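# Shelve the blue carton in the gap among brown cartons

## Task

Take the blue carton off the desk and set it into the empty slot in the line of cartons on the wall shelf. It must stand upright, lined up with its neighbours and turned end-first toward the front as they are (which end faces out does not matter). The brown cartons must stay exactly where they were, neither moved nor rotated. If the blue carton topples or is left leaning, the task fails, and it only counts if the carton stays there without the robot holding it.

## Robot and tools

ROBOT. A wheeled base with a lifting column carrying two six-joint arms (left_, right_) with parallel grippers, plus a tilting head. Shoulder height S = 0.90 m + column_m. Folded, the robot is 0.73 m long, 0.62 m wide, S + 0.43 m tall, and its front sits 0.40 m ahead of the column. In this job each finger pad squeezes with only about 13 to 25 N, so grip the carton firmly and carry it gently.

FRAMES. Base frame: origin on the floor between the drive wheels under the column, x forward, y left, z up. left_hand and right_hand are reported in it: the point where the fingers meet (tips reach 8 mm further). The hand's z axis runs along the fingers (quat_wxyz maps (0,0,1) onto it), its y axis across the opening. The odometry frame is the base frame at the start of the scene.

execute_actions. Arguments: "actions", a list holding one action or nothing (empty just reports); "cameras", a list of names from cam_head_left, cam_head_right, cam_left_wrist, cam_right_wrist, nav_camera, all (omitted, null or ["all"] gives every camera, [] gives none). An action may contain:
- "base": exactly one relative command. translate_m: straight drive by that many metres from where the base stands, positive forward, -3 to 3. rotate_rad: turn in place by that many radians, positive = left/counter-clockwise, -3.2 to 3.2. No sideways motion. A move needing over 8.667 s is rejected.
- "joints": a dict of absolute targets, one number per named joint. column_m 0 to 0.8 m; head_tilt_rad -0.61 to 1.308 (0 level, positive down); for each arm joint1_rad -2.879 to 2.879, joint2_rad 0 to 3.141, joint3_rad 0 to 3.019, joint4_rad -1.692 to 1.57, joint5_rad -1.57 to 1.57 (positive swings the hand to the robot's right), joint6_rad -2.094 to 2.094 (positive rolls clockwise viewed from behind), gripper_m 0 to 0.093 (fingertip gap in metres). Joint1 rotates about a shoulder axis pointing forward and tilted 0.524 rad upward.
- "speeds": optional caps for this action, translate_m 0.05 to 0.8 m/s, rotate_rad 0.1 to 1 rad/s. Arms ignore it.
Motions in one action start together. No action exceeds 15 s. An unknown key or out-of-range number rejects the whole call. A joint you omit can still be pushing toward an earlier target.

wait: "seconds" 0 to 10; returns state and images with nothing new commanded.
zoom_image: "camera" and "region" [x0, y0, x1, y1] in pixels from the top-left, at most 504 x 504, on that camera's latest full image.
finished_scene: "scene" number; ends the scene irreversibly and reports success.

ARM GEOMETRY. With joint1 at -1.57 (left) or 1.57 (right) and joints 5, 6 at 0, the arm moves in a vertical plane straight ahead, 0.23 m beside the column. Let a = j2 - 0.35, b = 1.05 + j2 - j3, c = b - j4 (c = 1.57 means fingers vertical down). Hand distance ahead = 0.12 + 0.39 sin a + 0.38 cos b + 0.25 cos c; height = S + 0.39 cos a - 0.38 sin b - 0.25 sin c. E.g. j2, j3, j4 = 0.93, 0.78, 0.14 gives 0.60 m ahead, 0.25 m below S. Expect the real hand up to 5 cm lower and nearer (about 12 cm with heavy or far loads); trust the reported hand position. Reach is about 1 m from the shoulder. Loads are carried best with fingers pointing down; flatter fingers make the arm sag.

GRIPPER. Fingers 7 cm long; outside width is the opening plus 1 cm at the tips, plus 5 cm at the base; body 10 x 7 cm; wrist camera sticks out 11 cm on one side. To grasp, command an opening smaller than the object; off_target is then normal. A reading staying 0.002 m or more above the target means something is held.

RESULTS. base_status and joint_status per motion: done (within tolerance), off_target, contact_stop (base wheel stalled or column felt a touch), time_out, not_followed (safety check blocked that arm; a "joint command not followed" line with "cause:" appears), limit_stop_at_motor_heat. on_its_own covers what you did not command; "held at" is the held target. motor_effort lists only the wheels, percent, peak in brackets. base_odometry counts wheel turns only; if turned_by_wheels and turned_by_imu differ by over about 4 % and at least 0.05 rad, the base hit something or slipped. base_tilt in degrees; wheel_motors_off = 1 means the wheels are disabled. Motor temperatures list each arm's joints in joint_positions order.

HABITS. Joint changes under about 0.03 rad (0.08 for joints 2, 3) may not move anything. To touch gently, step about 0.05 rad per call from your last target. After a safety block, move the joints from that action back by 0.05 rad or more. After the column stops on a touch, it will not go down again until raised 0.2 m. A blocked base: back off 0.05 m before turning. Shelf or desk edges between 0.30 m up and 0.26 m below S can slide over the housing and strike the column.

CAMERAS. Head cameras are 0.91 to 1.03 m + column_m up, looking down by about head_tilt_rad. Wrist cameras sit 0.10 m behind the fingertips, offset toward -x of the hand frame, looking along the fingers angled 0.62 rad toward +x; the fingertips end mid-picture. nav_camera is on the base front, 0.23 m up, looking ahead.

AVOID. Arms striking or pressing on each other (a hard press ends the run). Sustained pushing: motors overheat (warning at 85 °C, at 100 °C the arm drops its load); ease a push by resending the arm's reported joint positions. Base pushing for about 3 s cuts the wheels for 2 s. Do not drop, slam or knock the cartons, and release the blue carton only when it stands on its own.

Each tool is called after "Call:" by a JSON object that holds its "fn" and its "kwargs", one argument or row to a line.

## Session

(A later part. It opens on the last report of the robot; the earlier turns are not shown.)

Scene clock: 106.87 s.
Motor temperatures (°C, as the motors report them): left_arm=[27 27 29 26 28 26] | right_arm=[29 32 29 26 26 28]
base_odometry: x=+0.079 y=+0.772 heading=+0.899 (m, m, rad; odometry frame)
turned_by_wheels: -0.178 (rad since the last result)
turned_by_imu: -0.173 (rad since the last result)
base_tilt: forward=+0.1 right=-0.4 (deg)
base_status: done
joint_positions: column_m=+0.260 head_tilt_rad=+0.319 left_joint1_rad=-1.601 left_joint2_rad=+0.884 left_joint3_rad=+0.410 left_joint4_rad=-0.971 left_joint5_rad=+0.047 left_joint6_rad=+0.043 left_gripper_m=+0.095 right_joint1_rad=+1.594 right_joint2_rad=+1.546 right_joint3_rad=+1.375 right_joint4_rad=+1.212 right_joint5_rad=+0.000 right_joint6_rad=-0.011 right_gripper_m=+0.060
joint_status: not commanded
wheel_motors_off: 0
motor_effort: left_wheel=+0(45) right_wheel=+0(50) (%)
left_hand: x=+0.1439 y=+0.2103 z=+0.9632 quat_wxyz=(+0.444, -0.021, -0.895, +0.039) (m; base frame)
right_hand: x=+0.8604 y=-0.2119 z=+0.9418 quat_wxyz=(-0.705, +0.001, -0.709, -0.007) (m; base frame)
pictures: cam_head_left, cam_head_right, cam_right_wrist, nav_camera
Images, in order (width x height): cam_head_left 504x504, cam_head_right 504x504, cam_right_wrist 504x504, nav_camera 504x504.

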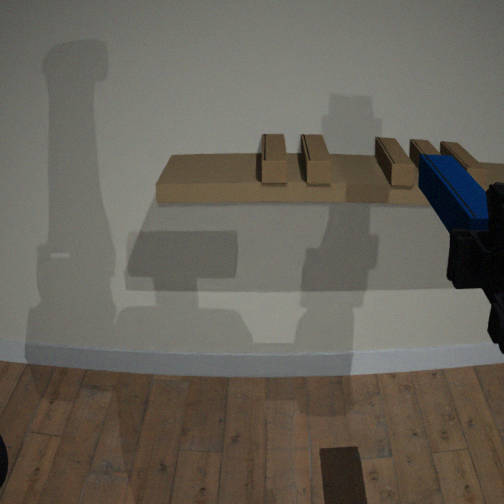

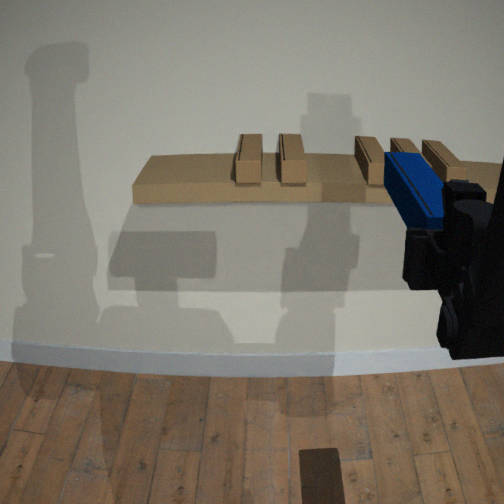

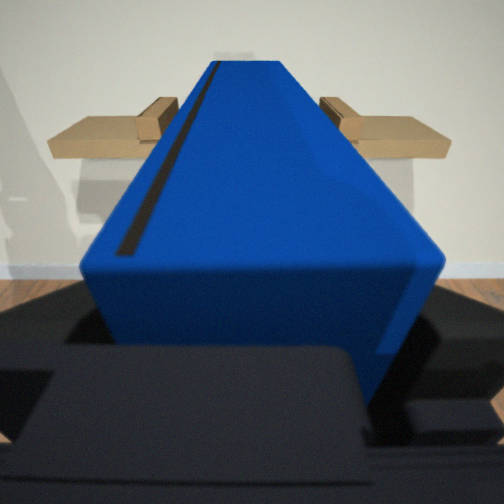

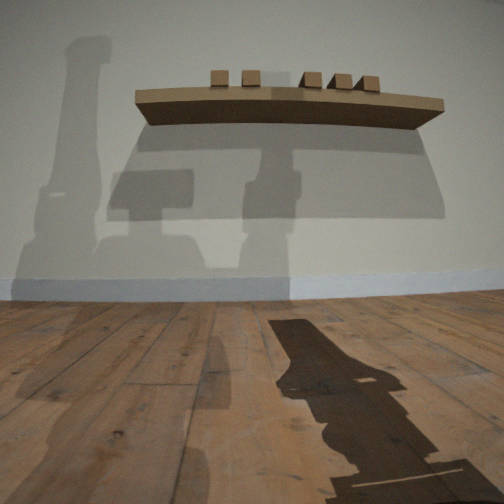

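Call:
{"fn": "execute_actions", "kwargs": {
  "actions": [
    {"base":{"rotate_rad":-0.25}}
  ],
  "cameras": []
}}

Call:
{"fn": "execute_actions", "kwargs": {
  "actions": [
    {"base":{"translate_m":-0.19},"speeds":{"translate_m":0.3}}
  ],
  "cameras": []
}}

Call:
{"fn": "execute_actions", "kwargs": {
  "actions": [
    {"base":{"rotate_rad":0.235}}
  ],
  "cameras": []
}}

Call:
{"fn": "execute_actions", "kwargs": {
  "actions": [
    {"base":{"translate_m":0.25},"speeds":{"translate_m":0.3}}
  ],
  "cameras": ["cam_head_left","cam_head_right","cam_right_wrist"]
}}

Scene clock: 109.00 s.
Motor temperatures (°C, as the motors report them): left_arm=[27 27 29 26 28 26] | right_arm=[29 32 29 26 26 28]
base_odometry: x=+0.080 y=+0.773 heading=+0.650 (m, m, rad; odometry frame)
turned_by_wheels: -0.249 (rad since the last result)
turned_by_imu: -0.244 (rad since the last result)
base_tilt: forward=+0.0 right=-0.4 (deg)
base_status: done
joint_positions: column_m=+0.260 head_tilt_rad=+0.319 left_joint1_rad=-1.601 left_joint2_rad=+0.884 left_joint3_rad=+0.410 left_joint4_rad=-0.971 left_joint5_rad=+0.047 left_joint6_rad=+0.043 left_gripper_m=+0.095 right_joint1_rad=+1.593 right_joint2_rad=+1.546 right_joint3_rad=+1.375 right_joint4_rad=+1.212 right_joint5_rad=+0.000 right_joint6_rad=-0.011 right_gripper_m=+0.060
joint_status: not commanded
wheel_motors_off: 0
motor_effort: left_wheel=+0(24) right_wheel=-4(54) (%)
left_hand: x=+0.1439 y=+0.2103 z=+0.9632 quat_wxyz=(+0.444, -0.021, -0.895, +0.039) (m; base frame)
right_hand: x=+0.8604 y=-0.2128 z=+0.9417 quat_wxyz=(-0.705, +0.001, -0.709, -0.007) (m; base frame)
pictures: none
No camera images: the call's "cameras" was empty. Leave "cameras" out to get every camera's image.

Scene clock: 110.90 s.
Motor temperatures (°C, as the motors report them): left_arm=[27 27 29 26 28 26] | right_arm=[29 32 29 26 26 28]
base_odometry: x=-0.072 y=+0.658 heading=+0.648 (m, m, rad; odometry frame)
turned_by_wheels: -0.002 (rad since the last result)
turned_by_imu: -0.002 (rad since the last result)
base_tilt: forward=+0.1 right=-0.3 (deg)
base_status: done
joint_positions: column_m=+0.260 head_tilt_rad=+0.319 left_joint1_rad=-1.601 left_joint2_rad=+0.884 left_joint3_rad=+0.408 left_joint4_rad=-0.971 left_joint5_rad=+0.047 left_joint6_rad=+0.043 left_gripper_m=+0.095 right_joint1_rad=+1.593 right_joint2_rad=+1.546 right_joint3_rad=+1.375 right_joint4_rad=+1.212 right_joint5_rad=+0.000 right_joint6_rad=-0.011 right_gripper_m=+0.060
joint_status: not commanded
wheel_motors_off: 0
motor_effort: left_wheel=-2(57) right_wheel=+5(54) (%)
left_hand: x=+0.1428 y=+0.2104 z=+0.9636 quat_wxyz=(+0.445, -0.021, -0.894, +0.039) (m; base frame)
right_hand: x=+0.8605 y=-0.2128 z=+0.9419 quat_wxyz=(-0.705, +0.001, -0.709, -0.007) (m; base frame)
pictures: none
No camera images: the call's "cameras" was empty. Leave "cameras" out to get every camera's image.

Scene clock: 112.33 s.
Motor temperatures (°C, as the motors report them): left_arm=[27 27 29 26 28 26] | right_arm=[29 32 29 26 26 28]
base_odometry: x=-0.072 y=+0.657 heading=+0.882 (m, m, rad; odometry frame)
turned_by_wheels: +0.234 (rad since the last result)
turned_by_imu: +0.228 (rad since the last result)
base_tilt: forward=+0.1 right=-0.2 (deg)
base_status: done
joint_positions: column_m=+0.260 head_tilt_rad=+0.319 left_joint1_rad=-1.601 left_joint2_rad=+0.884 left_joint3_rad=+0.408 left_joint4_rad=-0.971 left_joint5_rad=+0.047 left_joint6_rad=+0.043 left_gripper_m=+0.095 right_joint1_rad=+1.595 right_joint2_rad=+1.546 right_joint3_rad=+1.375 right_joint4_rad=+1.212 right_joint5_rad=+0.000 right_joint6_rad=-0.011 right_gripper_m=+0.060
joint_status: not commanded
wheel_motors_off: 0
motor_effort: left_wheel=+0(44) right_wheel=+0(51) (%)
left_hand: x=+0.1428 y=+0.2104 z=+0.9636 quat_wxyz=(+0.445, -0.021, -0.894, +0.039) (m; base frame)
right_hand: x=+0.8605 y=-0.2112 z=+0.9419 quat_wxyz=(-0.705, +0.001, -0.709, -0.008) (m; base frame)
pictures: none
No camera images: the call's "cameras" was empty. Leave "cameras" out to get every camera's image.

Scene clock: 114.43 s.
Motor temperatures (°C, as the motors report them): left_arm=[27 27 29 26 28 26] | right_arm=[29 32 29 26 26 28]
base_odometry: x=+0.087 y=+0.850 heading=+0.884 (m, m, rad; odometry frame)
turned_by_wheels: +0.002 (rad since the last result)
turned_by_imu: +0.003 (rad since the last result)
base_tilt: forward=+0.2 right=-0.3 (deg)
base_status: done
joint_positions: column_m=+0.260 head_tilt_rad=+0.319 left_joint1_rad=-1.601 left_joint2_rad=+0.884 left_joint3_rad=+0.410 left_joint4_rad=-0.971 left_joint5_rad=+0.047 left_joint6_rad=+0.043 left_gripper_m=+0.095 right_joint1_rad=+1.595 right_joint2_rad=+1.546 right_joint3_rad=+1.377 right_joint4_rad=+1.212 right_joint5_rad=+0.000 right_joint6_rad=-0.011 right_gripper_m=+0.060
joint_status: not commanded
wheel_motors_off: 0
motor_effort: left_wheel=+1(57) right_wheel=+0(62) (%)
left_hand: x=+0.1439 y=+0.2103 z=+0.9632 quat_wxyz=(+0.444, -0.021, -0.895, +0.039) (m; base frame)
right_hand: x=+0.8609 y=-0.2112 z=+0.9423 quat_wxyz=(-0.706, +0.001, -0.709, -0.008) (m; base frame)
pictures: cam_head_left, cam_head_right, cam_right_wrist
Images, in order (width x height): cam_head_left 504x504, cam_head_right 504x504, cam_right_wrist 504x504.

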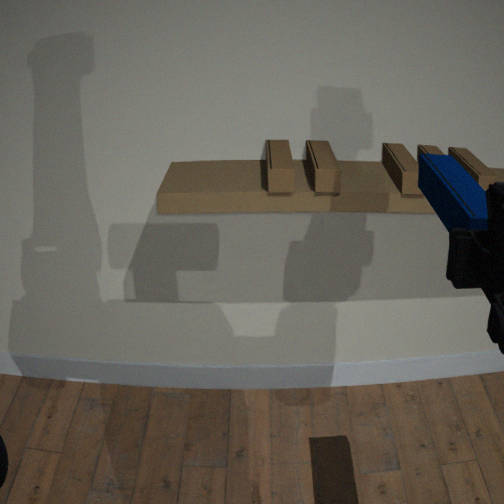

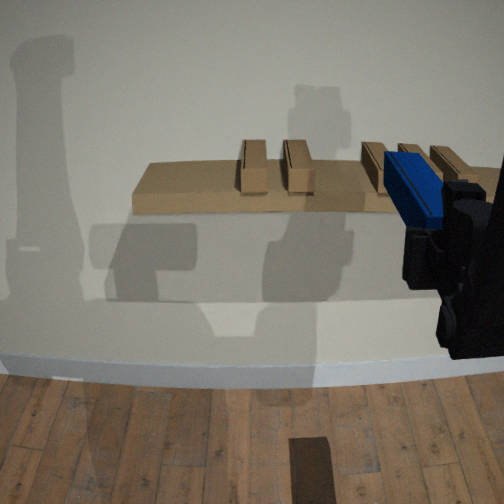

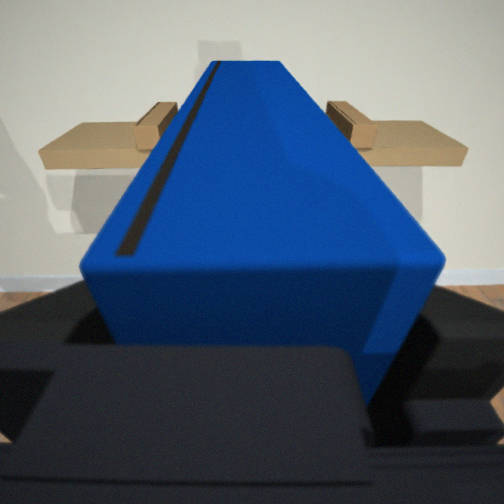

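Call:
{"fn": "execute_actions", "kwargs": {
  "actions": [
    {"base":{"rotate_rad":0.13}}
  ],
  "cameras": []
}}

Call:
{"fn": "execute_actions", "kwargs": {
  "actions": [
    {"base":{"translate_m":0.2},"speeds":{"translate_m":0.3}}
  ],
  "cameras": []
}}

Call:
{"fn": "execute_actions", "kwargs": {
  "actions": [
    {"base":{"rotate_rad":-0.13}}
  ],
  "cameras": ["cam_head_left","cam_head_right","cam_right_wrist"]
}}

Scene clock: 115.80 s.
Motor temperatures (°C, as the motors report them): left_arm=[27 27 29 26 28 26] | right_arm=[29 32 29 26 26 28]
base_odometry: x=+0.087 y=+0.851 heading=+1.012 (m, m, rad; odometry frame)
turned_by_wheels: +0.128 (rad since the last result)
turned_by_imu: +0.124 (rad since the last result)
base_tilt: forward=+0.2 right=-0.4 (deg)
base_status: done
joint_positions: column_m=+0.260 head_tilt_rad=+0.319 left_joint1_rad=-1.601 left_joint2_rad=+0.884 left_joint3_rad=+0.410 left_joint4_rad=-0.971 left_joint5_rad=+0.047 left_joint6_rad=+0.043 left_gripper_m=+0.095 right_joint1_rad=+1.597 right_joint2_rad=+1.546 right_joint3_rad=+1.377 right_joint4_rad=+1.212 right_joint5_rad=+0.000 right_joint6_rad=-0.011 right_gripper_m=+0.060
joint_status: not commanded
wheel_motors_off: 0
motor_effort: left_wheel=-1(52) right_wheel=+1(44) (%)
left_hand: x=+0.1439 y=+0.2103 z=+0.9632 quat_wxyz=(+0.444, -0.021, -0.895, +0.039) (m; base frame)
right_hand: x=+0.8609 y=-0.2106 z=+0.9424 quat_wxyz=(-0.706, +0.000, -0.709, -0.008) (m; base frame)
pictures: none
No camera images: the call's "cameras" was empty. Leave "cameras" out to get every camera's image.

Scene clock: 117.63 s.
Motor temperatures (°C, as the motors report them): left_arm=[27 27 29 26 28 26] | right_arm=[29 32 29 26 26 28]
base_odometry: x=+0.193 y=+1.020 heading=+1.014 (m, m, rad; odometry frame)
turned_by_wheels: +0.002 (rad since the last result)
turned_by_imu: +0.003 (rad since the last result)
base_tilt: forward=+0.2 right=-0.3 (deg)
base_status: done
joint_positions: column_m=+0.260 head_tilt_rad=+0.319 left_joint1_rad=-1.601 left_joint2_rad=+0.884 left_joint3_rad=+0.409 left_joint4_rad=-0.971 left_joint5_rad=+0.047 left_joint6_rad=+0.043 left_gripper_m=+0.095 right_joint1_rad=+1.597 right_joint2_rad=+1.546 right_joint3_rad=+1.377 right_joint4_rad=+1.212 right_joint5_rad=+0.000 right_joint6_rad=-0.011 right_gripper_m=+0.060
joint_status: not commanded
wheel_motors_off: 0
motor_effort: left_wheel=+2(62) right_wheel=-1(37) (%)
left_hand: x=+0.1437 y=+0.2103 z=+0.9633 quat_wxyz=(+0.445, -0.021, -0.895, +0.039) (m; base frame)
right_hand: x=+0.8612 y=-0.2106 z=+0.9426 quat_wxyz=(-0.706, +0.000, -0.708, -0.008) (m; base frame)
pictures: none
No camera images: the call's "cameras" was empty. Leave "cameras" out to get every camera's image.

Scene clock: 118.80 s.
Motor temperatures (°C, as the motors report them): left_arm=[27 27 29 26 28 26] | right_arm=[29 32 29 26 26 28]
base_odometry: x=+0.193 y=+1.021 heading=+0.885 (m, m, rad; odometry frame)
turned_by_wheels: -0.128 (rad since the last result)
turned_by_imu: -0.125 (rad since the last result)
base_tilt: forward=+0.1 right=-0.3 (deg)
base_status: done
joint_positions: column_m=+0.260 head_tilt_rad=+0.319 left_joint1_rad=-1.601 left_joint2_rad=+0.884 left_joint3_rad=+0.409 left_joint4_rad=-0.971 left_joint5_rad=+0.047 left_joint6_rad=+0.043 left_gripper_m=+0.095 right_joint1_rad=+1.594 right_joint2_rad=+1.546 right_joint3_rad=+1.377 right_joint4_rad=+1.212 right_joint5_rad=+0.000 right_joint6_rad=-0.011 right_gripper_m=+0.060
joint_status: not commanded
wheel_motors_off: 0
motor_effort: left_wheel=+0(44) right_wheel=+1(50) (%)
left_hand: x=+0.1437 y=+0.2103 z=+0.9633 quat_wxyz=(+0.445, -0.021, -0.895, +0.039) (m; base frame)
right_hand: x=+0.8612 y=-0.2121 z=+0.9426 quat_wxyz=(-0.706, +0.001, -0.708, -0.007) (m; base frame)
pictures: cam_head_left, cam_head_right, cam_right_wrist
Images, in order (width x height): cam_head_left 504x504, cam_head_right 504x504, cam_right_wrist 504x504.

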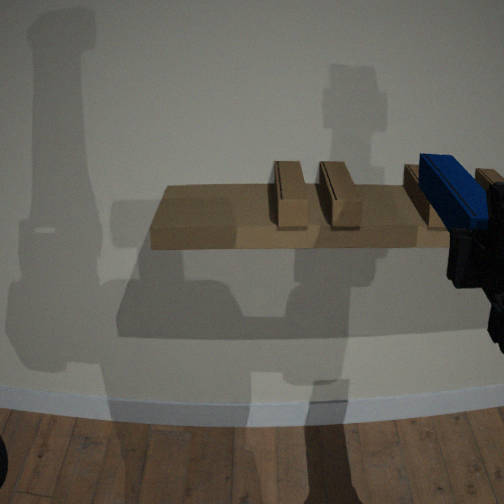

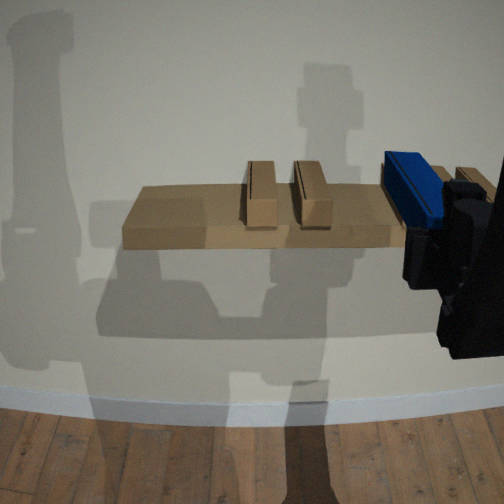

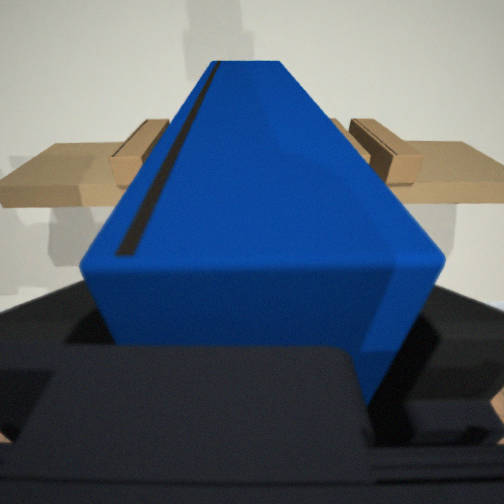

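Call:
{"fn": "execute_actions", "kwargs": {
  "actions": [
    {"base":{"translate_m":0.2},"speeds":{"translate_m":0.2},"joints":{"head_tilt_rad":0.45}}
  ],
  "cameras": ["cam_head_left","cam_head_right","cam_right_wrist"]
}}

Scene clock: 121.07 s.
Motor temperatures (°C, as the motors report them): left_arm=[27 27 29 26 28 26] | right_arm=[29 33 29 26 26 28]
base_odometry: x=+0.320 y=+1.175 heading=+0.884 (m, m, rad; odometry frame)
turned_by_wheels: -0.002 (rad since the last result)
turned_by_imu: -0.001 (rad since the last result)
base_tilt: forward=+0.1 right=-0.3 (deg)
base_status: done
joint_positions: column_m=+0.260 head_tilt_rad=+0.454 left_joint1_rad=-1.601 left_joint2_rad=+0.884 left_joint3_rad=+0.410 left_joint4_rad=-0.971 left_joint5_rad=+0.047 left_joint6_rad=+0.043 left_gripper_m=+0.095 right_joint1_rad=+1.594 right_joint2_rad=+1.546 right_joint3_rad=+1.378 right_joint4_rad=+1.212 right_joint5_rad=+0.000 right_joint6_rad=-0.011 right_gripper_m=+0.060
joint_status: all done
wheel_motors_off: 0
motor_effort: left_wheel=-1(39) right_wheel=+4(56) (%)
left_hand: x=+0.1443 y=+0.2103 z=+0.9631 quat_wxyz=(+0.444, -0.022, -0.895, +0.039) (m; base frame)
right_hand: x=+0.8613 y=-0.2121 z=+0.9428 quat_wxyz=(-0.706, +0.001, -0.708, -0.007) (m; base frame)
pictures: cam_head_left, cam_head_right, cam_right_wrist
Images, in order (width x height): cam_head_left 504x504, cam_head_right 504x504, cam_right_wrist 504x504.

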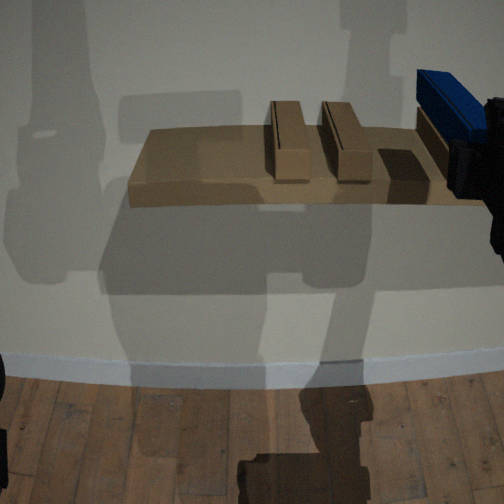

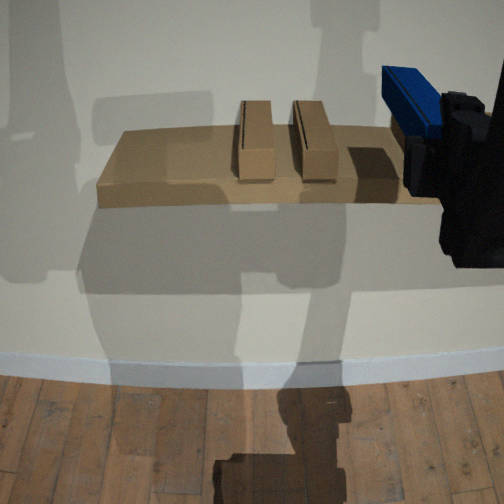

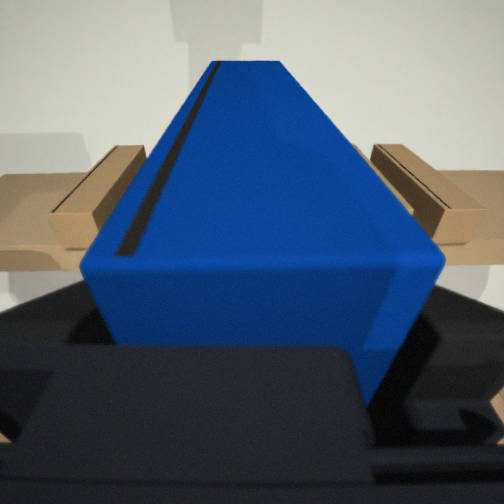

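Call:
{"fn": "execute_actions", "kwargs": {
  "actions": [
    {"base":{"translate_m":0.25},"speeds":{"translate_m":0.2},"joints":{"head_tilt_rad":0.6}}
  ],
  "cameras": ["cam_head_left","cam_head_right","cam_right_wrist"]
}}

Scene clock: 123.60 s.
Motor temperatures (°C, as the motors report them): left_arm=[27 27 29 26 28 26] | right_arm=[29 33 29 26 26 28]
base_odometry: x=+0.479 y=+1.369 heading=+0.882 (m, m, rad; odometry frame)
turned_by_wheels: -0.001 (rad since the last result)
turned_by_imu: +0.000 (rad since the last result)
base_tilt: forward=+0.1 right=-0.3 (deg)
base_status: done
joint_positions: column_m=+0.260 head_tilt_rad=+0.603 left_joint1_rad=-1.601 left_joint2_rad=+0.884 left_joint3_rad=+0.409 left_joint4_rad=-0.971 left_joint5_rad=+0.047 left_joint6_rad=+0.043 left_gripper_m=+0.095 right_joint1_rad=+1.594 right_joint2_rad=+1.546 right_joint3_rad=+1.378 right_joint4_rad=+1.212 right_joint5_rad=+0.000 right_joint6_rad=-0.011 right_gripper_m=+0.060
joint_status: all done
wheel_motors_off: 0
motor_effort: left_wheel=-2(39) right_wheel=+2(36) (%)
left_hand: x=+0.1434 y=+0.2103 z=+0.9634 quat_wxyz=(+0.445, -0.021, -0.895, +0.039) (m; base frame)
right_hand: x=+0.8613 y=-0.2121 z=+0.9428 quat_wxyz=(-0.706, +0.001, -0.708, -0.007) (m; base frame)
pictures: cam_head_left, cam_head_right, cam_right_wrist
Images, in order (width x height): cam_head_left 504x504, cam_head_right 504x504, cam_right_wrist 504x504.

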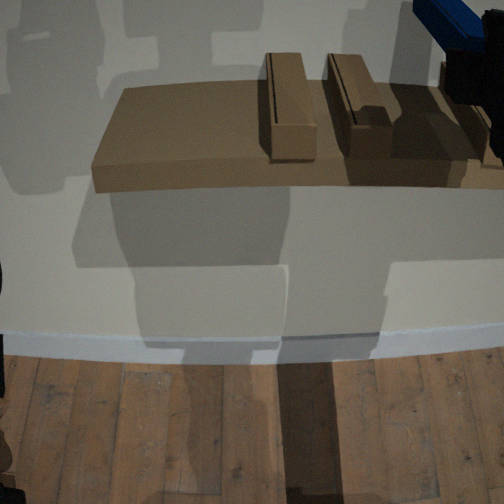

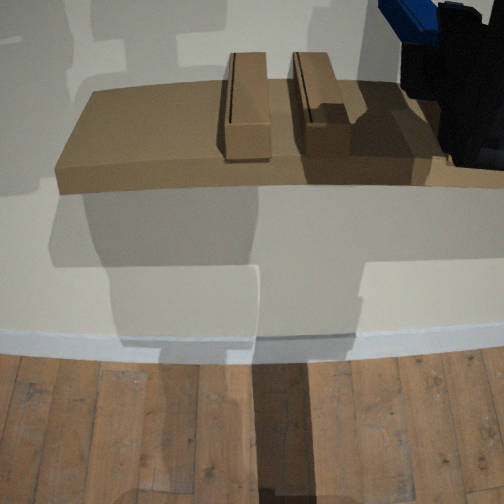

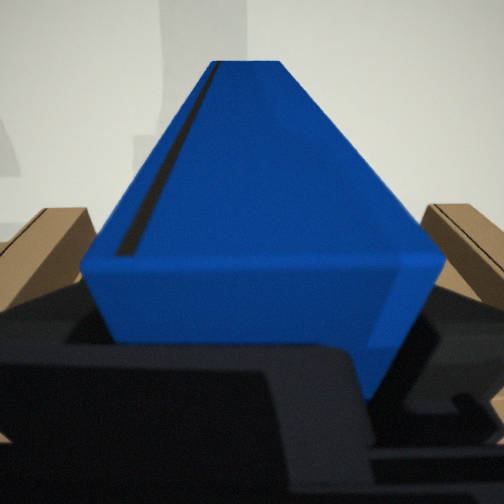

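Call:
{"fn": "execute_actions", "kwargs": {
  "actions": [
    {"base":{"translate_m":0.1},"speeds":{"translate_m":0.15}}
  ],
  "cameras": ["cam_right_wrist"]
}}

Call:
{"fn": "execute_actions", "kwargs": {
  "actions": [
    {"joints":{"column_m":0.21,"head_tilt_rad":0.5}}
  ],
  "cameras": ["cam_head_left","cam_head_right","cam_right_wrist"]
}}

Scene clock: 125.30 s.
Motor temperatures (°C, as the motors report them): left_arm=[27 27 29 26 28 26] | right_arm=[29 33 29 26 26 28]
base_odometry: x=+0.542 y=+1.446 heading=+0.881 (m, m, rad; odometry frame)
turned_by_wheels: -0.001 (rad since the last result)
turned_by_imu: +0.000 (rad since the last result)
base_tilt: forward=+0.0 right=-0.4 (deg)
base_status: done
joint_positions: column_m=+0.260 head_tilt_rad=+0.604 left_joint1_rad=-1.601 left_joint2_rad=+0.884 left_joint3_rad=+0.410 left_joint4_rad=-0.971 left_joint5_rad=+0.047 left_joint6_rad=+0.043 left_gripper_m=+0.095 right_joint1_rad=+1.594 right_joint2_rad=+1.612 right_joint3_rad=+1.308 right_joint4_rad=+1.230 right_joint5_rad=-0.012 right_joint6_rad=-0.009 right_gripper_m=+0.060
joint_status: not commanded
wheel_motors_off: 0
motor_effort: left_wheel=+0(27) right_wheel=+3(35) (%)
left_hand: x=+0.1443 y=+0.2103 z=+0.9631 quat_wxyz=(+0.444, -0.022, -0.895, +0.039) (m; base frame)
right_hand: x=+0.8183 y=-0.2092 z=+0.8756 quat_wxyz=(-0.663, +0.005, -0.748, -0.013) (m; base frame)
pictures: cam_right_wrist
Images, in order (width x height): cam_right_wrist 504x504.

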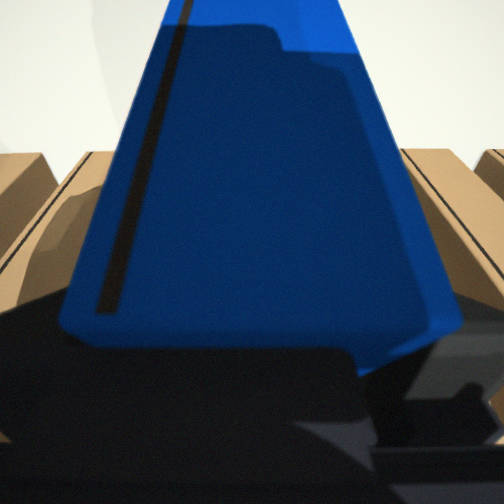

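Scene clock: 125.87 s.
Motor temperatures (°C, as the motors report them): left_arm=[27 27 29 26 28 26] | right_arm=[29 33 29 26 26 28]
base_odometry: x=+0.542 y=+1.446 heading=+0.881 (m, m, rad; odometry frame)
turned_by_wheels: +0.000 (rad since the last result)
turned_by_imu: +0.000 (rad since the last result)
base_tilt: forward=+0.0 right=-0.3 (deg)
base_status: not commanded
joint_positions: column_m=+0.260 head_tilt_rad=+0.518 left_joint1_rad=-1.601 left_joint2_rad=+0.884 left_joint3_rad=+0.410 left_joint4_rad=-0.971 left_joint5_rad=+0.047 left_joint6_rad=+0.043 left_gripper_m=+0.095 right_joint1_rad=+1.594 right_joint2_rad=+1.612 right_joint3_rad=+1.308 right_joint4_rad=+1.230 right_joint5_rad=-0.012 right_joint6_rad=-0.009 right_gripper_m=+0.060
joint_status: column_m contact_stop (moved +0.000 of -0.050); the others done
wheel_motors_off: 0
on_its_own: column_m is held at +0.260, not at your +0.210, since a contact_stop
motor_effort: left_wheel=+0(0) right_wheel=-1(3) (%)
left_hand: x=+0.1443 y=+0.2103 z=+0.9631 quat_wxyz=(+0.444, -0.022, -0.895, +0.039) (m; base frame)
right_hand: x=+0.8183 y=-0.2092 z=+0.8756 quat_wxyz=(-0.663, +0.005, -0.748, -0.013) (m; base frame)
pictures: cam_head_left, cam_head_right, cam_right_wrist
Images, in order (width x height): cam_head_left 504x504, cam_head_right 504x504, cam_right_wrist 504x504.

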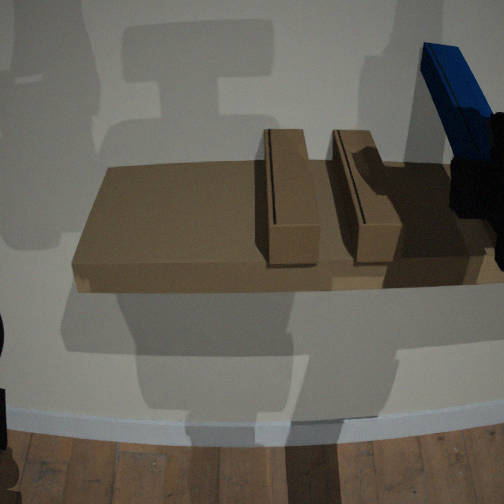

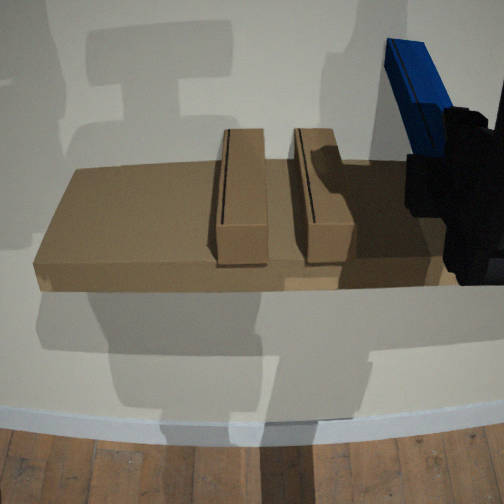

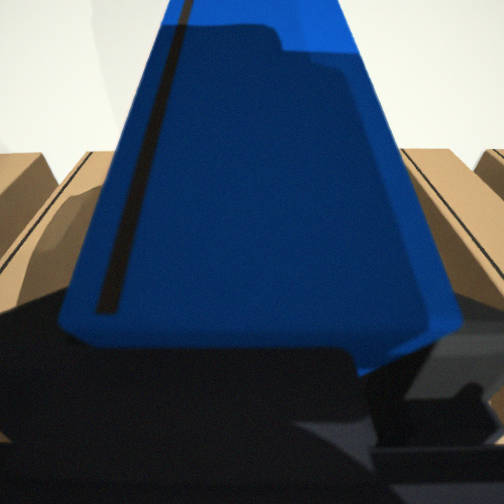

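Call:
{"fn": "execute_actions", "kwargs": {
  "actions": [
    {"base":{"translate_m":-0.1},"speeds":{"translate_m":0.15}}
  ],
  "cameras": ["cam_right_wrist"]
}}

Call:
{"fn": "execute_actions", "kwargs": {
  "actions": [
    {"joints":{"column_m":0.47}}
  ],
  "cameras": []
}}

Call:
{"fn": "execute_actions", "kwargs": {
  "actions": [
    {"joints":{"column_m":0.24}}
  ],
  "cameras": ["cam_head_left","cam_head_right","cam_right_wrist"]
}}

Scene clock: 127.63 s.
Motor temperatures (°C, as the motors report them): left_arm=[27 27 29 26 28 26] | right_arm=[29 33 30 26 26 28]
base_odometry: x=+0.478 y=+1.369 heading=+0.883 (m, m, rad; odometry frame)
turned_by_wheels: +0.002 (rad since the last result)
turned_by_imu: +0.003 (rad since the last result)
base_tilt: forward=+0.2 right=-0.3 (deg)
base_status: done
joint_positions: column_m=+0.260 head_tilt_rad=+0.518 left_joint1_rad=-1.601 left_joint2_rad=+0.884 left_joint3_rad=+0.409 left_joint4_rad=-0.971 left_joint5_rad=+0.047 left_joint6_rad=+0.043 left_gripper_m=+0.095 right_joint1_rad=+1.594 right_joint2_rad=+1.553 right_joint3_rad=+1.372 right_joint4_rad=+1.211 right_joint5_rad=-0.002 right_joint6_rad=-0.009 right_gripper_m=+0.060
joint_status: not commanded
wheel_motors_off: 0
on_its_own: column_m is held at +0.260, not at your +0.210, since a contact_stop
motor_effort: left_wheel=+1(45) right_wheel=+0(29) (%)
left_hand: x=+0.1432 y=+0.2104 z=+0.9634 quat_wxyz=(+0.445, -0.021, -0.894, +0.039) (m; base frame)
right_hand: x=+0.8577 y=-0.2116 z=+0.9353 quat_wxyz=(-0.701, +0.001, -0.713, -0.009) (m; base frame)
pictures: cam_right_wrist
Images, in order (width x height): cam_right_wrist 504x504.

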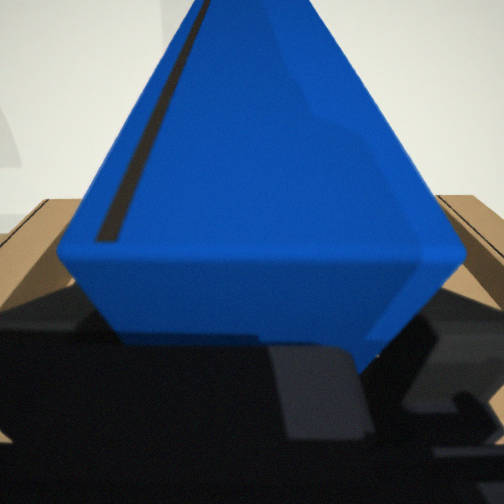

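Scene clock: 130.97 s.
Motor temperatures (°C, as the motors report them): left_arm=[27 27 29 26 28 26] | right_arm=[29 33 29 26 26 28]
base_odometry: x=+0.478 y=+1.369 heading=+0.883 (m, m, rad; odometry frame)
turned_by_wheels: +0.000 (rad since the last result)
turned_by_imu: +0.001 (rad since the last result)
base_tilt: forward=+0.1 right=-0.3 (deg)
base_status: not commanded
joint_positions: column_m=+0.470 head_tilt_rad=+0.518 left_joint1_rad=-1.601 left_joint2_rad=+0.884 left_joint3_rad=+0.409 left_joint4_rad=-0.971 left_joint5_rad=+0.047 left_joint6_rad=+0.043 left_gripper_m=+0.095 right_joint1_rad=+1.594 right_joint2_rad=+1.553 right_joint3_rad=+1.372 right_joint4_rad=+1.211 right_joint5_rad=-0.002 right_joint6_rad=-0.009 right_gripper_m=+0.060
joint_status: all done
wheel_motors_off: 0
motor_effort: left_wheel=+2(3) right_wheel=-3(3) (%)
left_hand: x=+0.1432 y=+0.2104 z=+1.1733 quat_wxyz=(+0.445, -0.021, -0.894, +0.039) (m; base frame)
right_hand: x=+0.8577 y=-0.2116 z=+1.1452 quat_wxyz=(-0.701, +0.001, -0.713, -0.009) (m; base frame)
pictures: none
No camera images: the call's "cameras" was empty. Leave "cameras" out to get every camera's image.

Scene clock: 134.50 s.
Motor temperatures (°C, as the motors report them): left_arm=[27 27 29 26 28 26] | right_arm=[29 33 29 26 26 28]
base_odometry: x=+0.478 y=+1.369 heading=+0.883 (m, m, rad; odometry frame)
turned_by_wheels: +0.000 (rad since the last result)
turned_by_imu: +0.001 (rad since the last result)
base_tilt: forward=+0.2 right=-0.3 (deg)
base_status: not commanded
joint_positions: column_m=+0.240 head_tilt_rad=+0.518 left_joint1_rad=-1.601 left_joint2_rad=+0.884 left_joint3_rad=+0.409 left_joint4_rad=-0.971 left_joint5_rad=+0.047 left_joint6_rad=+0.043 left_gripper_m=+0.095 right_joint1_rad=+1.594 right_joint2_rad=+1.553 right_joint3_rad=+1.372 right_joint4_rad=+1.211 right_joint5_rad=-0.002 right_joint6_rad=-0.009 right_gripper_m=+0.060
joint_status: all done
wheel_motors_off: 0
motor_effort: left_wheel=+2(3) right_wheel=-3(4) (%)
left_hand: x=+0.1432 y=+0.2104 z=+0.9434 quat_wxyz=(+0.445, -0.021, -0.894, +0.039) (m; base frame)
right_hand: x=+0.8577 y=-0.2116 z=+0.9153 quat_wxyz=(-0.701, +0.001, -0.713, -0.009) (m; base frame)
pictures: cam_head_left, cam_head_right, cam_right_wrist
Images, in order (width x height): cam_head_left 504x504, cam_head_right 504x504, cam_right_wrist 504x504.

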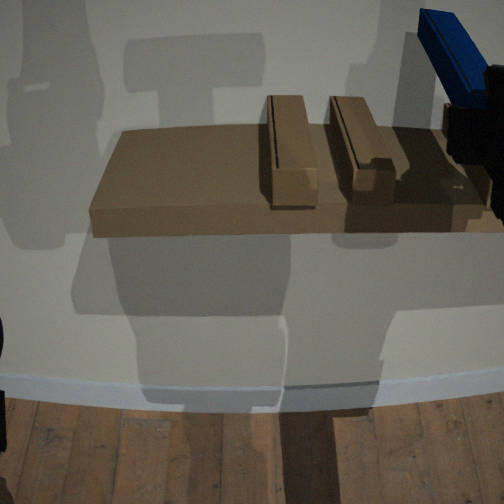

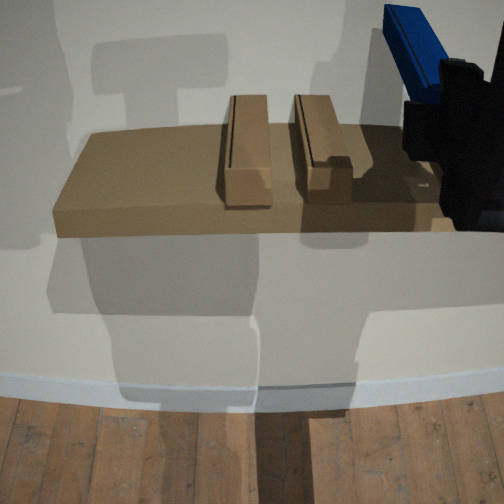

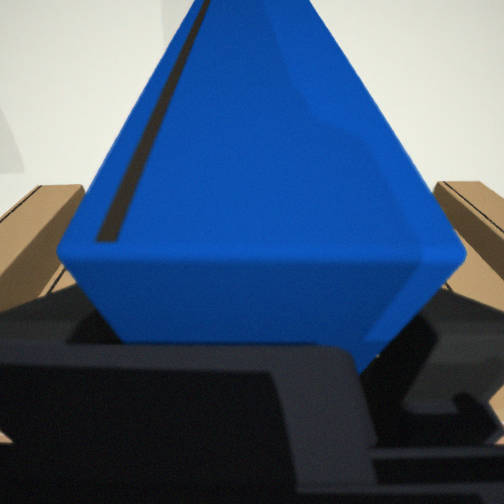

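Call:
{"fn": "execute_actions", "kwargs": {
  "actions": [
    {"joints":{"right_joint4_rad":1.03}}
  ],
  "cameras": ["cam_head_left","cam_head_right","cam_right_wrist"]
}}

Scene clock: 135.43 s.
Motor temperatures (°C, as the motors report them): left_arm=[27 27 29 26 28 26] | right_arm=[29 33 29 26 26 28]
base_odometry: x=+0.478 y=+1.369 heading=+0.883 (m, m, rad; odometry frame)
turned_by_wheels: +0.000 (rad since the last result)
turned_by_imu: +0.000 (rad since the last result)
base_tilt: forward=+0.2 right=-0.3 (deg)
base_status: not commanded
joint_positions: column_m=+0.240 head_tilt_rad=+0.518 left_joint1_rad=-1.601 left_joint2_rad=+0.884 left_joint3_rad=+0.409 left_joint4_rad=-0.971 left_joint5_rad=+0.047 left_joint6_rad=+0.043 left_gripper_m=+0.095 right_joint1_rad=+1.594 right_joint2_rad=+1.553 right_joint3_rad=+1.372 right_joint4_rad=+1.043 right_joint5_rad=-0.002 right_joint6_rad=-0.009 right_gripper_m=+0.060
joint_status: all done
wheel_motors_off: 0
motor_effort: left_wheel=+3(2) right_wheel=-1(2) (%)
left_hand: x=+0.1432 y=+0.2104 z=+0.9434 quat_wxyz=(+0.445, -0.021, -0.894, +0.039) (m; base frame)
right_hand: x=+0.8535 y=-0.2108 z=+0.8743 quat_wxyz=(-0.639, +0.002, -0.769, -0.009) (m; base frame)
pictures: cam_head_left, cam_head_right, cam_right_wrist
Images, in order (width x height): cam_head_left 504x504, cam_head_right 504x504, cam_right_wrist 504x504.

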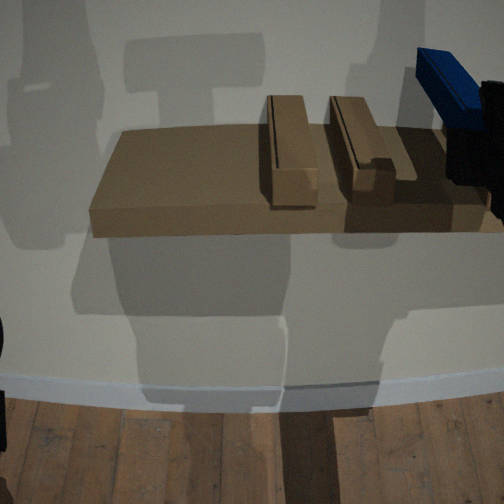

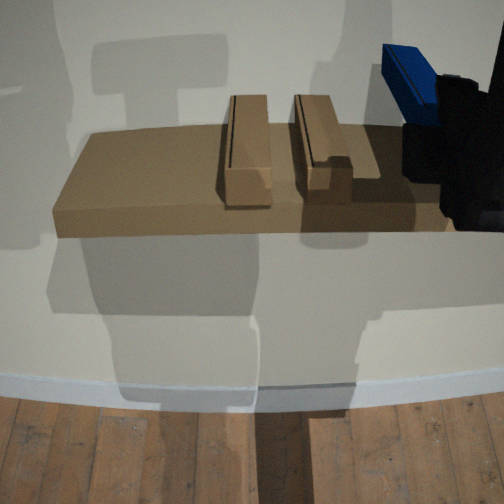

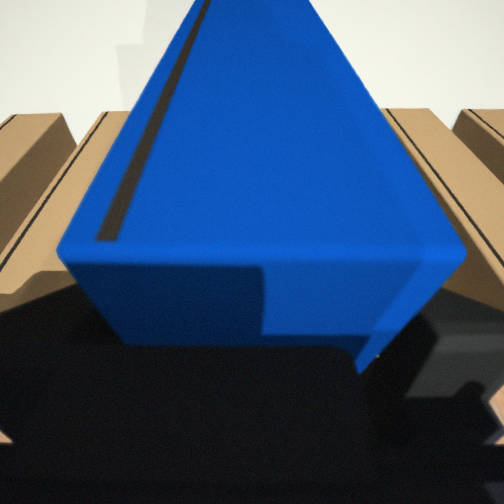

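Call:
{"fn": "execute_actions", "kwargs": {
  "actions": [
    {"joints":{"column_m":0.21}}
  ],
  "cameras": ["cam_head_left","cam_head_right","cam_right_wrist"]
}}

Scene clock: 136.50 s.
Motor temperatures (°C, as the motors report them): left_arm=[27 27 29 26 28 26] | right_arm=[29 33 29 26 26 28]
base_odometry: x=+0.478 y=+1.369 heading=+0.883 (m, m, rad; odometry frame)
turned_by_wheels: +0.000 (rad since the last result)
turned_by_imu: +0.000 (rad since the last result)
base_tilt: forward=+0.1 right=-0.3 (deg)
base_status: not commanded
joint_positions: column_m=+0.210 head_tilt_rad=+0.518 left_joint1_rad=-1.601 left_joint2_rad=+0.884 left_joint3_rad=+0.409 left_joint4_rad=-0.971 left_joint5_rad=+0.047 left_joint6_rad=+0.043 left_gripper_m=+0.095 right_joint1_rad=+1.594 right_joint2_rad=+1.553 right_joint3_rad=+1.372 right_joint4_rad=+1.043 right_joint5_rad=-0.002 right_joint6_rad=-0.009 right_gripper_m=+0.060
joint_status: all done
wheel_motors_off: 0
motor_effort: left_wheel=+3(2) right_wheel=-4(2) (%)
left_hand: x=+0.1432 y=+0.2104 z=+0.9134 quat_wxyz=(+0.445, -0.021, -0.894, +0.039) (m; base frame)
right_hand: x=+0.8535 y=-0.2108 z=+0.8443 quat_wxyz=(-0.639, +0.002, -0.769, -0.009) (m; base frame)
pictures: cam_head_left, cam_head_right, cam_right_wrist
Images, in order (width x height): cam_head_left 504x504, cam_head_right 504x504, cam_right_wrist 504x504.

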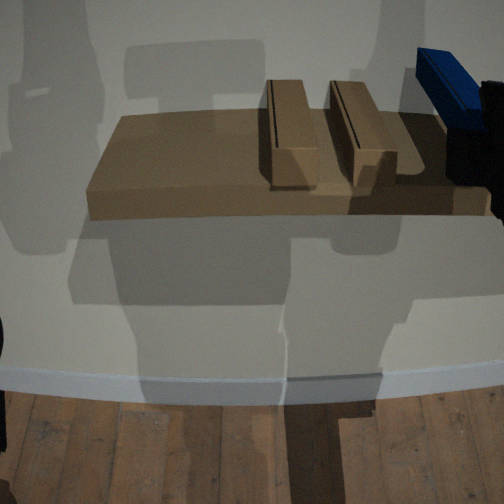

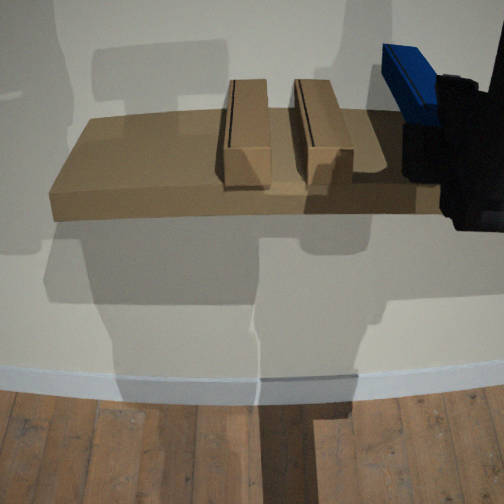

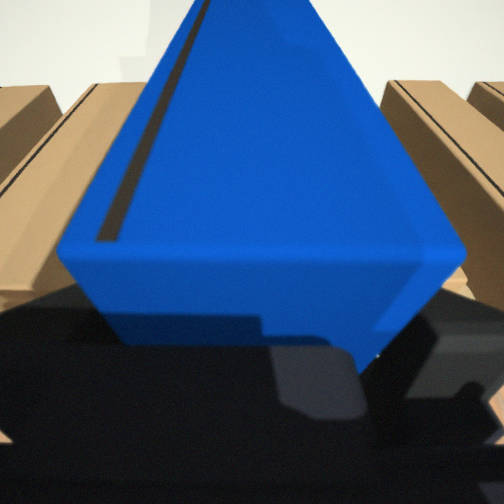

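Call:
{"fn": "execute_actions", "kwargs": {
  "actions": [
    {"joints":{"column_m":0.18}}
  ],
  "cameras": ["cam_head_left","cam_head_right","cam_right_wrist"]
}}

Scene clock: 137.60 s.
Motor temperatures (°C, as the motors report them): left_arm=[27 27 29 26 28 26] | right_arm=[29 33 29 26 26 28]
base_odometry: x=+0.478 y=+1.369 heading=+0.883 (m, m, rad; odometry frame)
turned_by_wheels: +0.000 (rad since the last result)
turned_by_imu: +0.000 (rad since the last result)
base_tilt: forward=+0.0 right=-0.4 (deg)
base_status: not commanded
joint_positions: column_m=+0.180 head_tilt_rad=+0.518 left_joint1_rad=-1.601 left_joint2_rad=+0.884 left_joint3_rad=+0.409 left_joint4_rad=-0.971 left_joint5_rad=+0.047 left_joint6_rad=+0.043 left_gripper_m=+0.095 right_joint1_rad=+1.594 right_joint2_rad=+1.553 right_joint3_rad=+1.372 right_joint4_rad=+1.043 right_joint5_rad=-0.002 right_joint6_rad=-0.009 right_gripper_m=+0.060
joint_status: all done
wheel_motors_off: 0
motor_effort: left_wheel=+3(3) right_wheel=-4(2) (%)
left_hand: x=+0.1432 y=+0.2104 z=+0.8834 quat_wxyz=(+0.445, -0.021, -0.894, +0.039) (m; base frame)
right_hand: x=+0.8535 y=-0.2108 z=+0.8143 quat_wxyz=(-0.639, +0.002, -0.769, -0.009) (m; base frame)
pictures: cam_head_left, cam_head_right, cam_right_wrist
Images, in order (width x height): cam_head_left 504x504, cam_head_right 504x504, cam_right_wrist 504x504.

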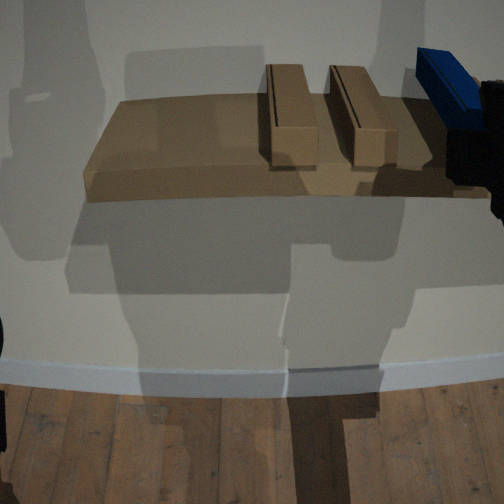

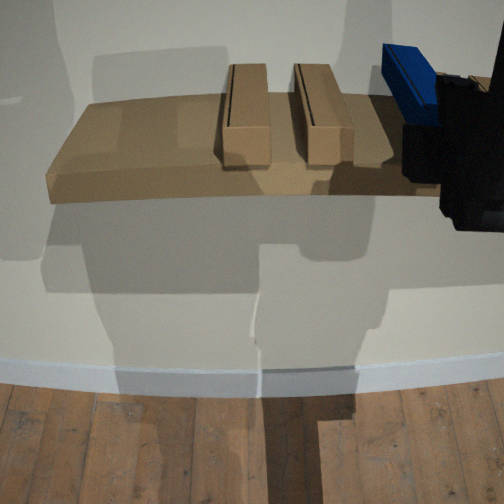

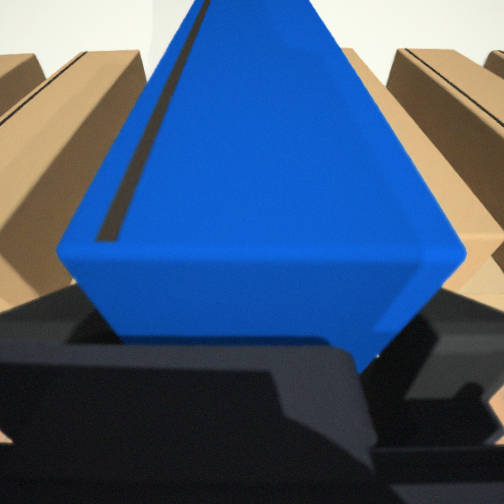

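Call:
{"fn": "execute_actions", "kwargs": {
  "actions": [
    {"joints":{"column_m":0.155}}
  ],
  "cameras": ["cam_head_left","cam_head_right","cam_right_wrist"]
}}

Scene clock: 138.67 s.
Motor temperatures (°C, as the motors report them): left_arm=[27 27 29 26 28 26] | right_arm=[29 33 29 26 26 28]
base_odometry: x=+0.478 y=+1.369 heading=+0.883 (m, m, rad; odometry frame)
turned_by_wheels: +0.000 (rad since the last result)
turned_by_imu: +0.000 (rad since the last result)
base_tilt: forward=+0.1 right=-0.3 (deg)
base_status: not commanded
joint_positions: column_m=+0.155 head_tilt_rad=+0.518 left_joint1_rad=-1.601 left_joint2_rad=+0.884 left_joint3_rad=+0.409 left_joint4_rad=-0.971 left_joint5_rad=+0.047 left_joint6_rad=+0.043 left_gripper_m=+0.095 right_joint1_rad=+1.594 right_joint2_rad=+1.553 right_joint3_rad=+1.372 right_joint4_rad=+1.043 right_joint5_rad=-0.002 right_joint6_rad=-0.009 right_gripper_m=+0.060
joint_status: all done
wheel_motors_off: 0
motor_effort: left_wheel=+3(3) right_wheel=-5(5) (%)
left_hand: x=+0.1432 y=+0.2104 z=+0.8584 quat_wxyz=(+0.445, -0.021, -0.894, +0.039) (m; base frame)
right_hand: x=+0.8535 y=-0.2108 z=+0.7893 quat_wxyz=(-0.639, +0.002, -0.769, -0.009) (m; base frame)
pictures: cam_head_left, cam_head_right, cam_right_wrist
Images, in order (width x height): cam_head_left 504x504, cam_head_right 504x504, cam_right_wrist 504x504.

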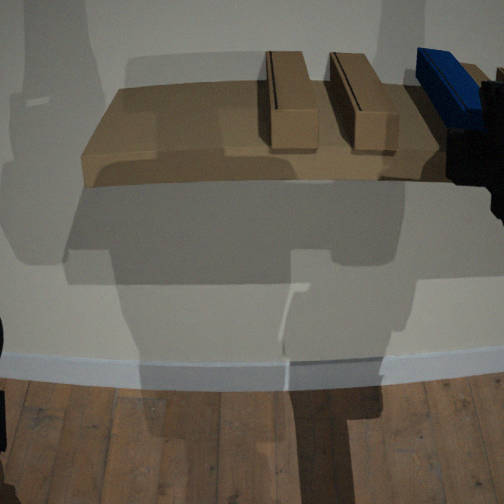

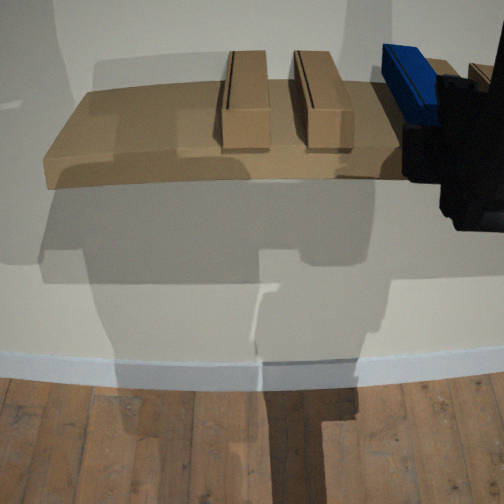

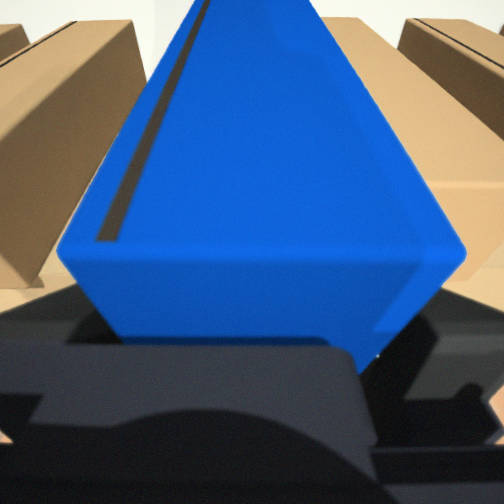

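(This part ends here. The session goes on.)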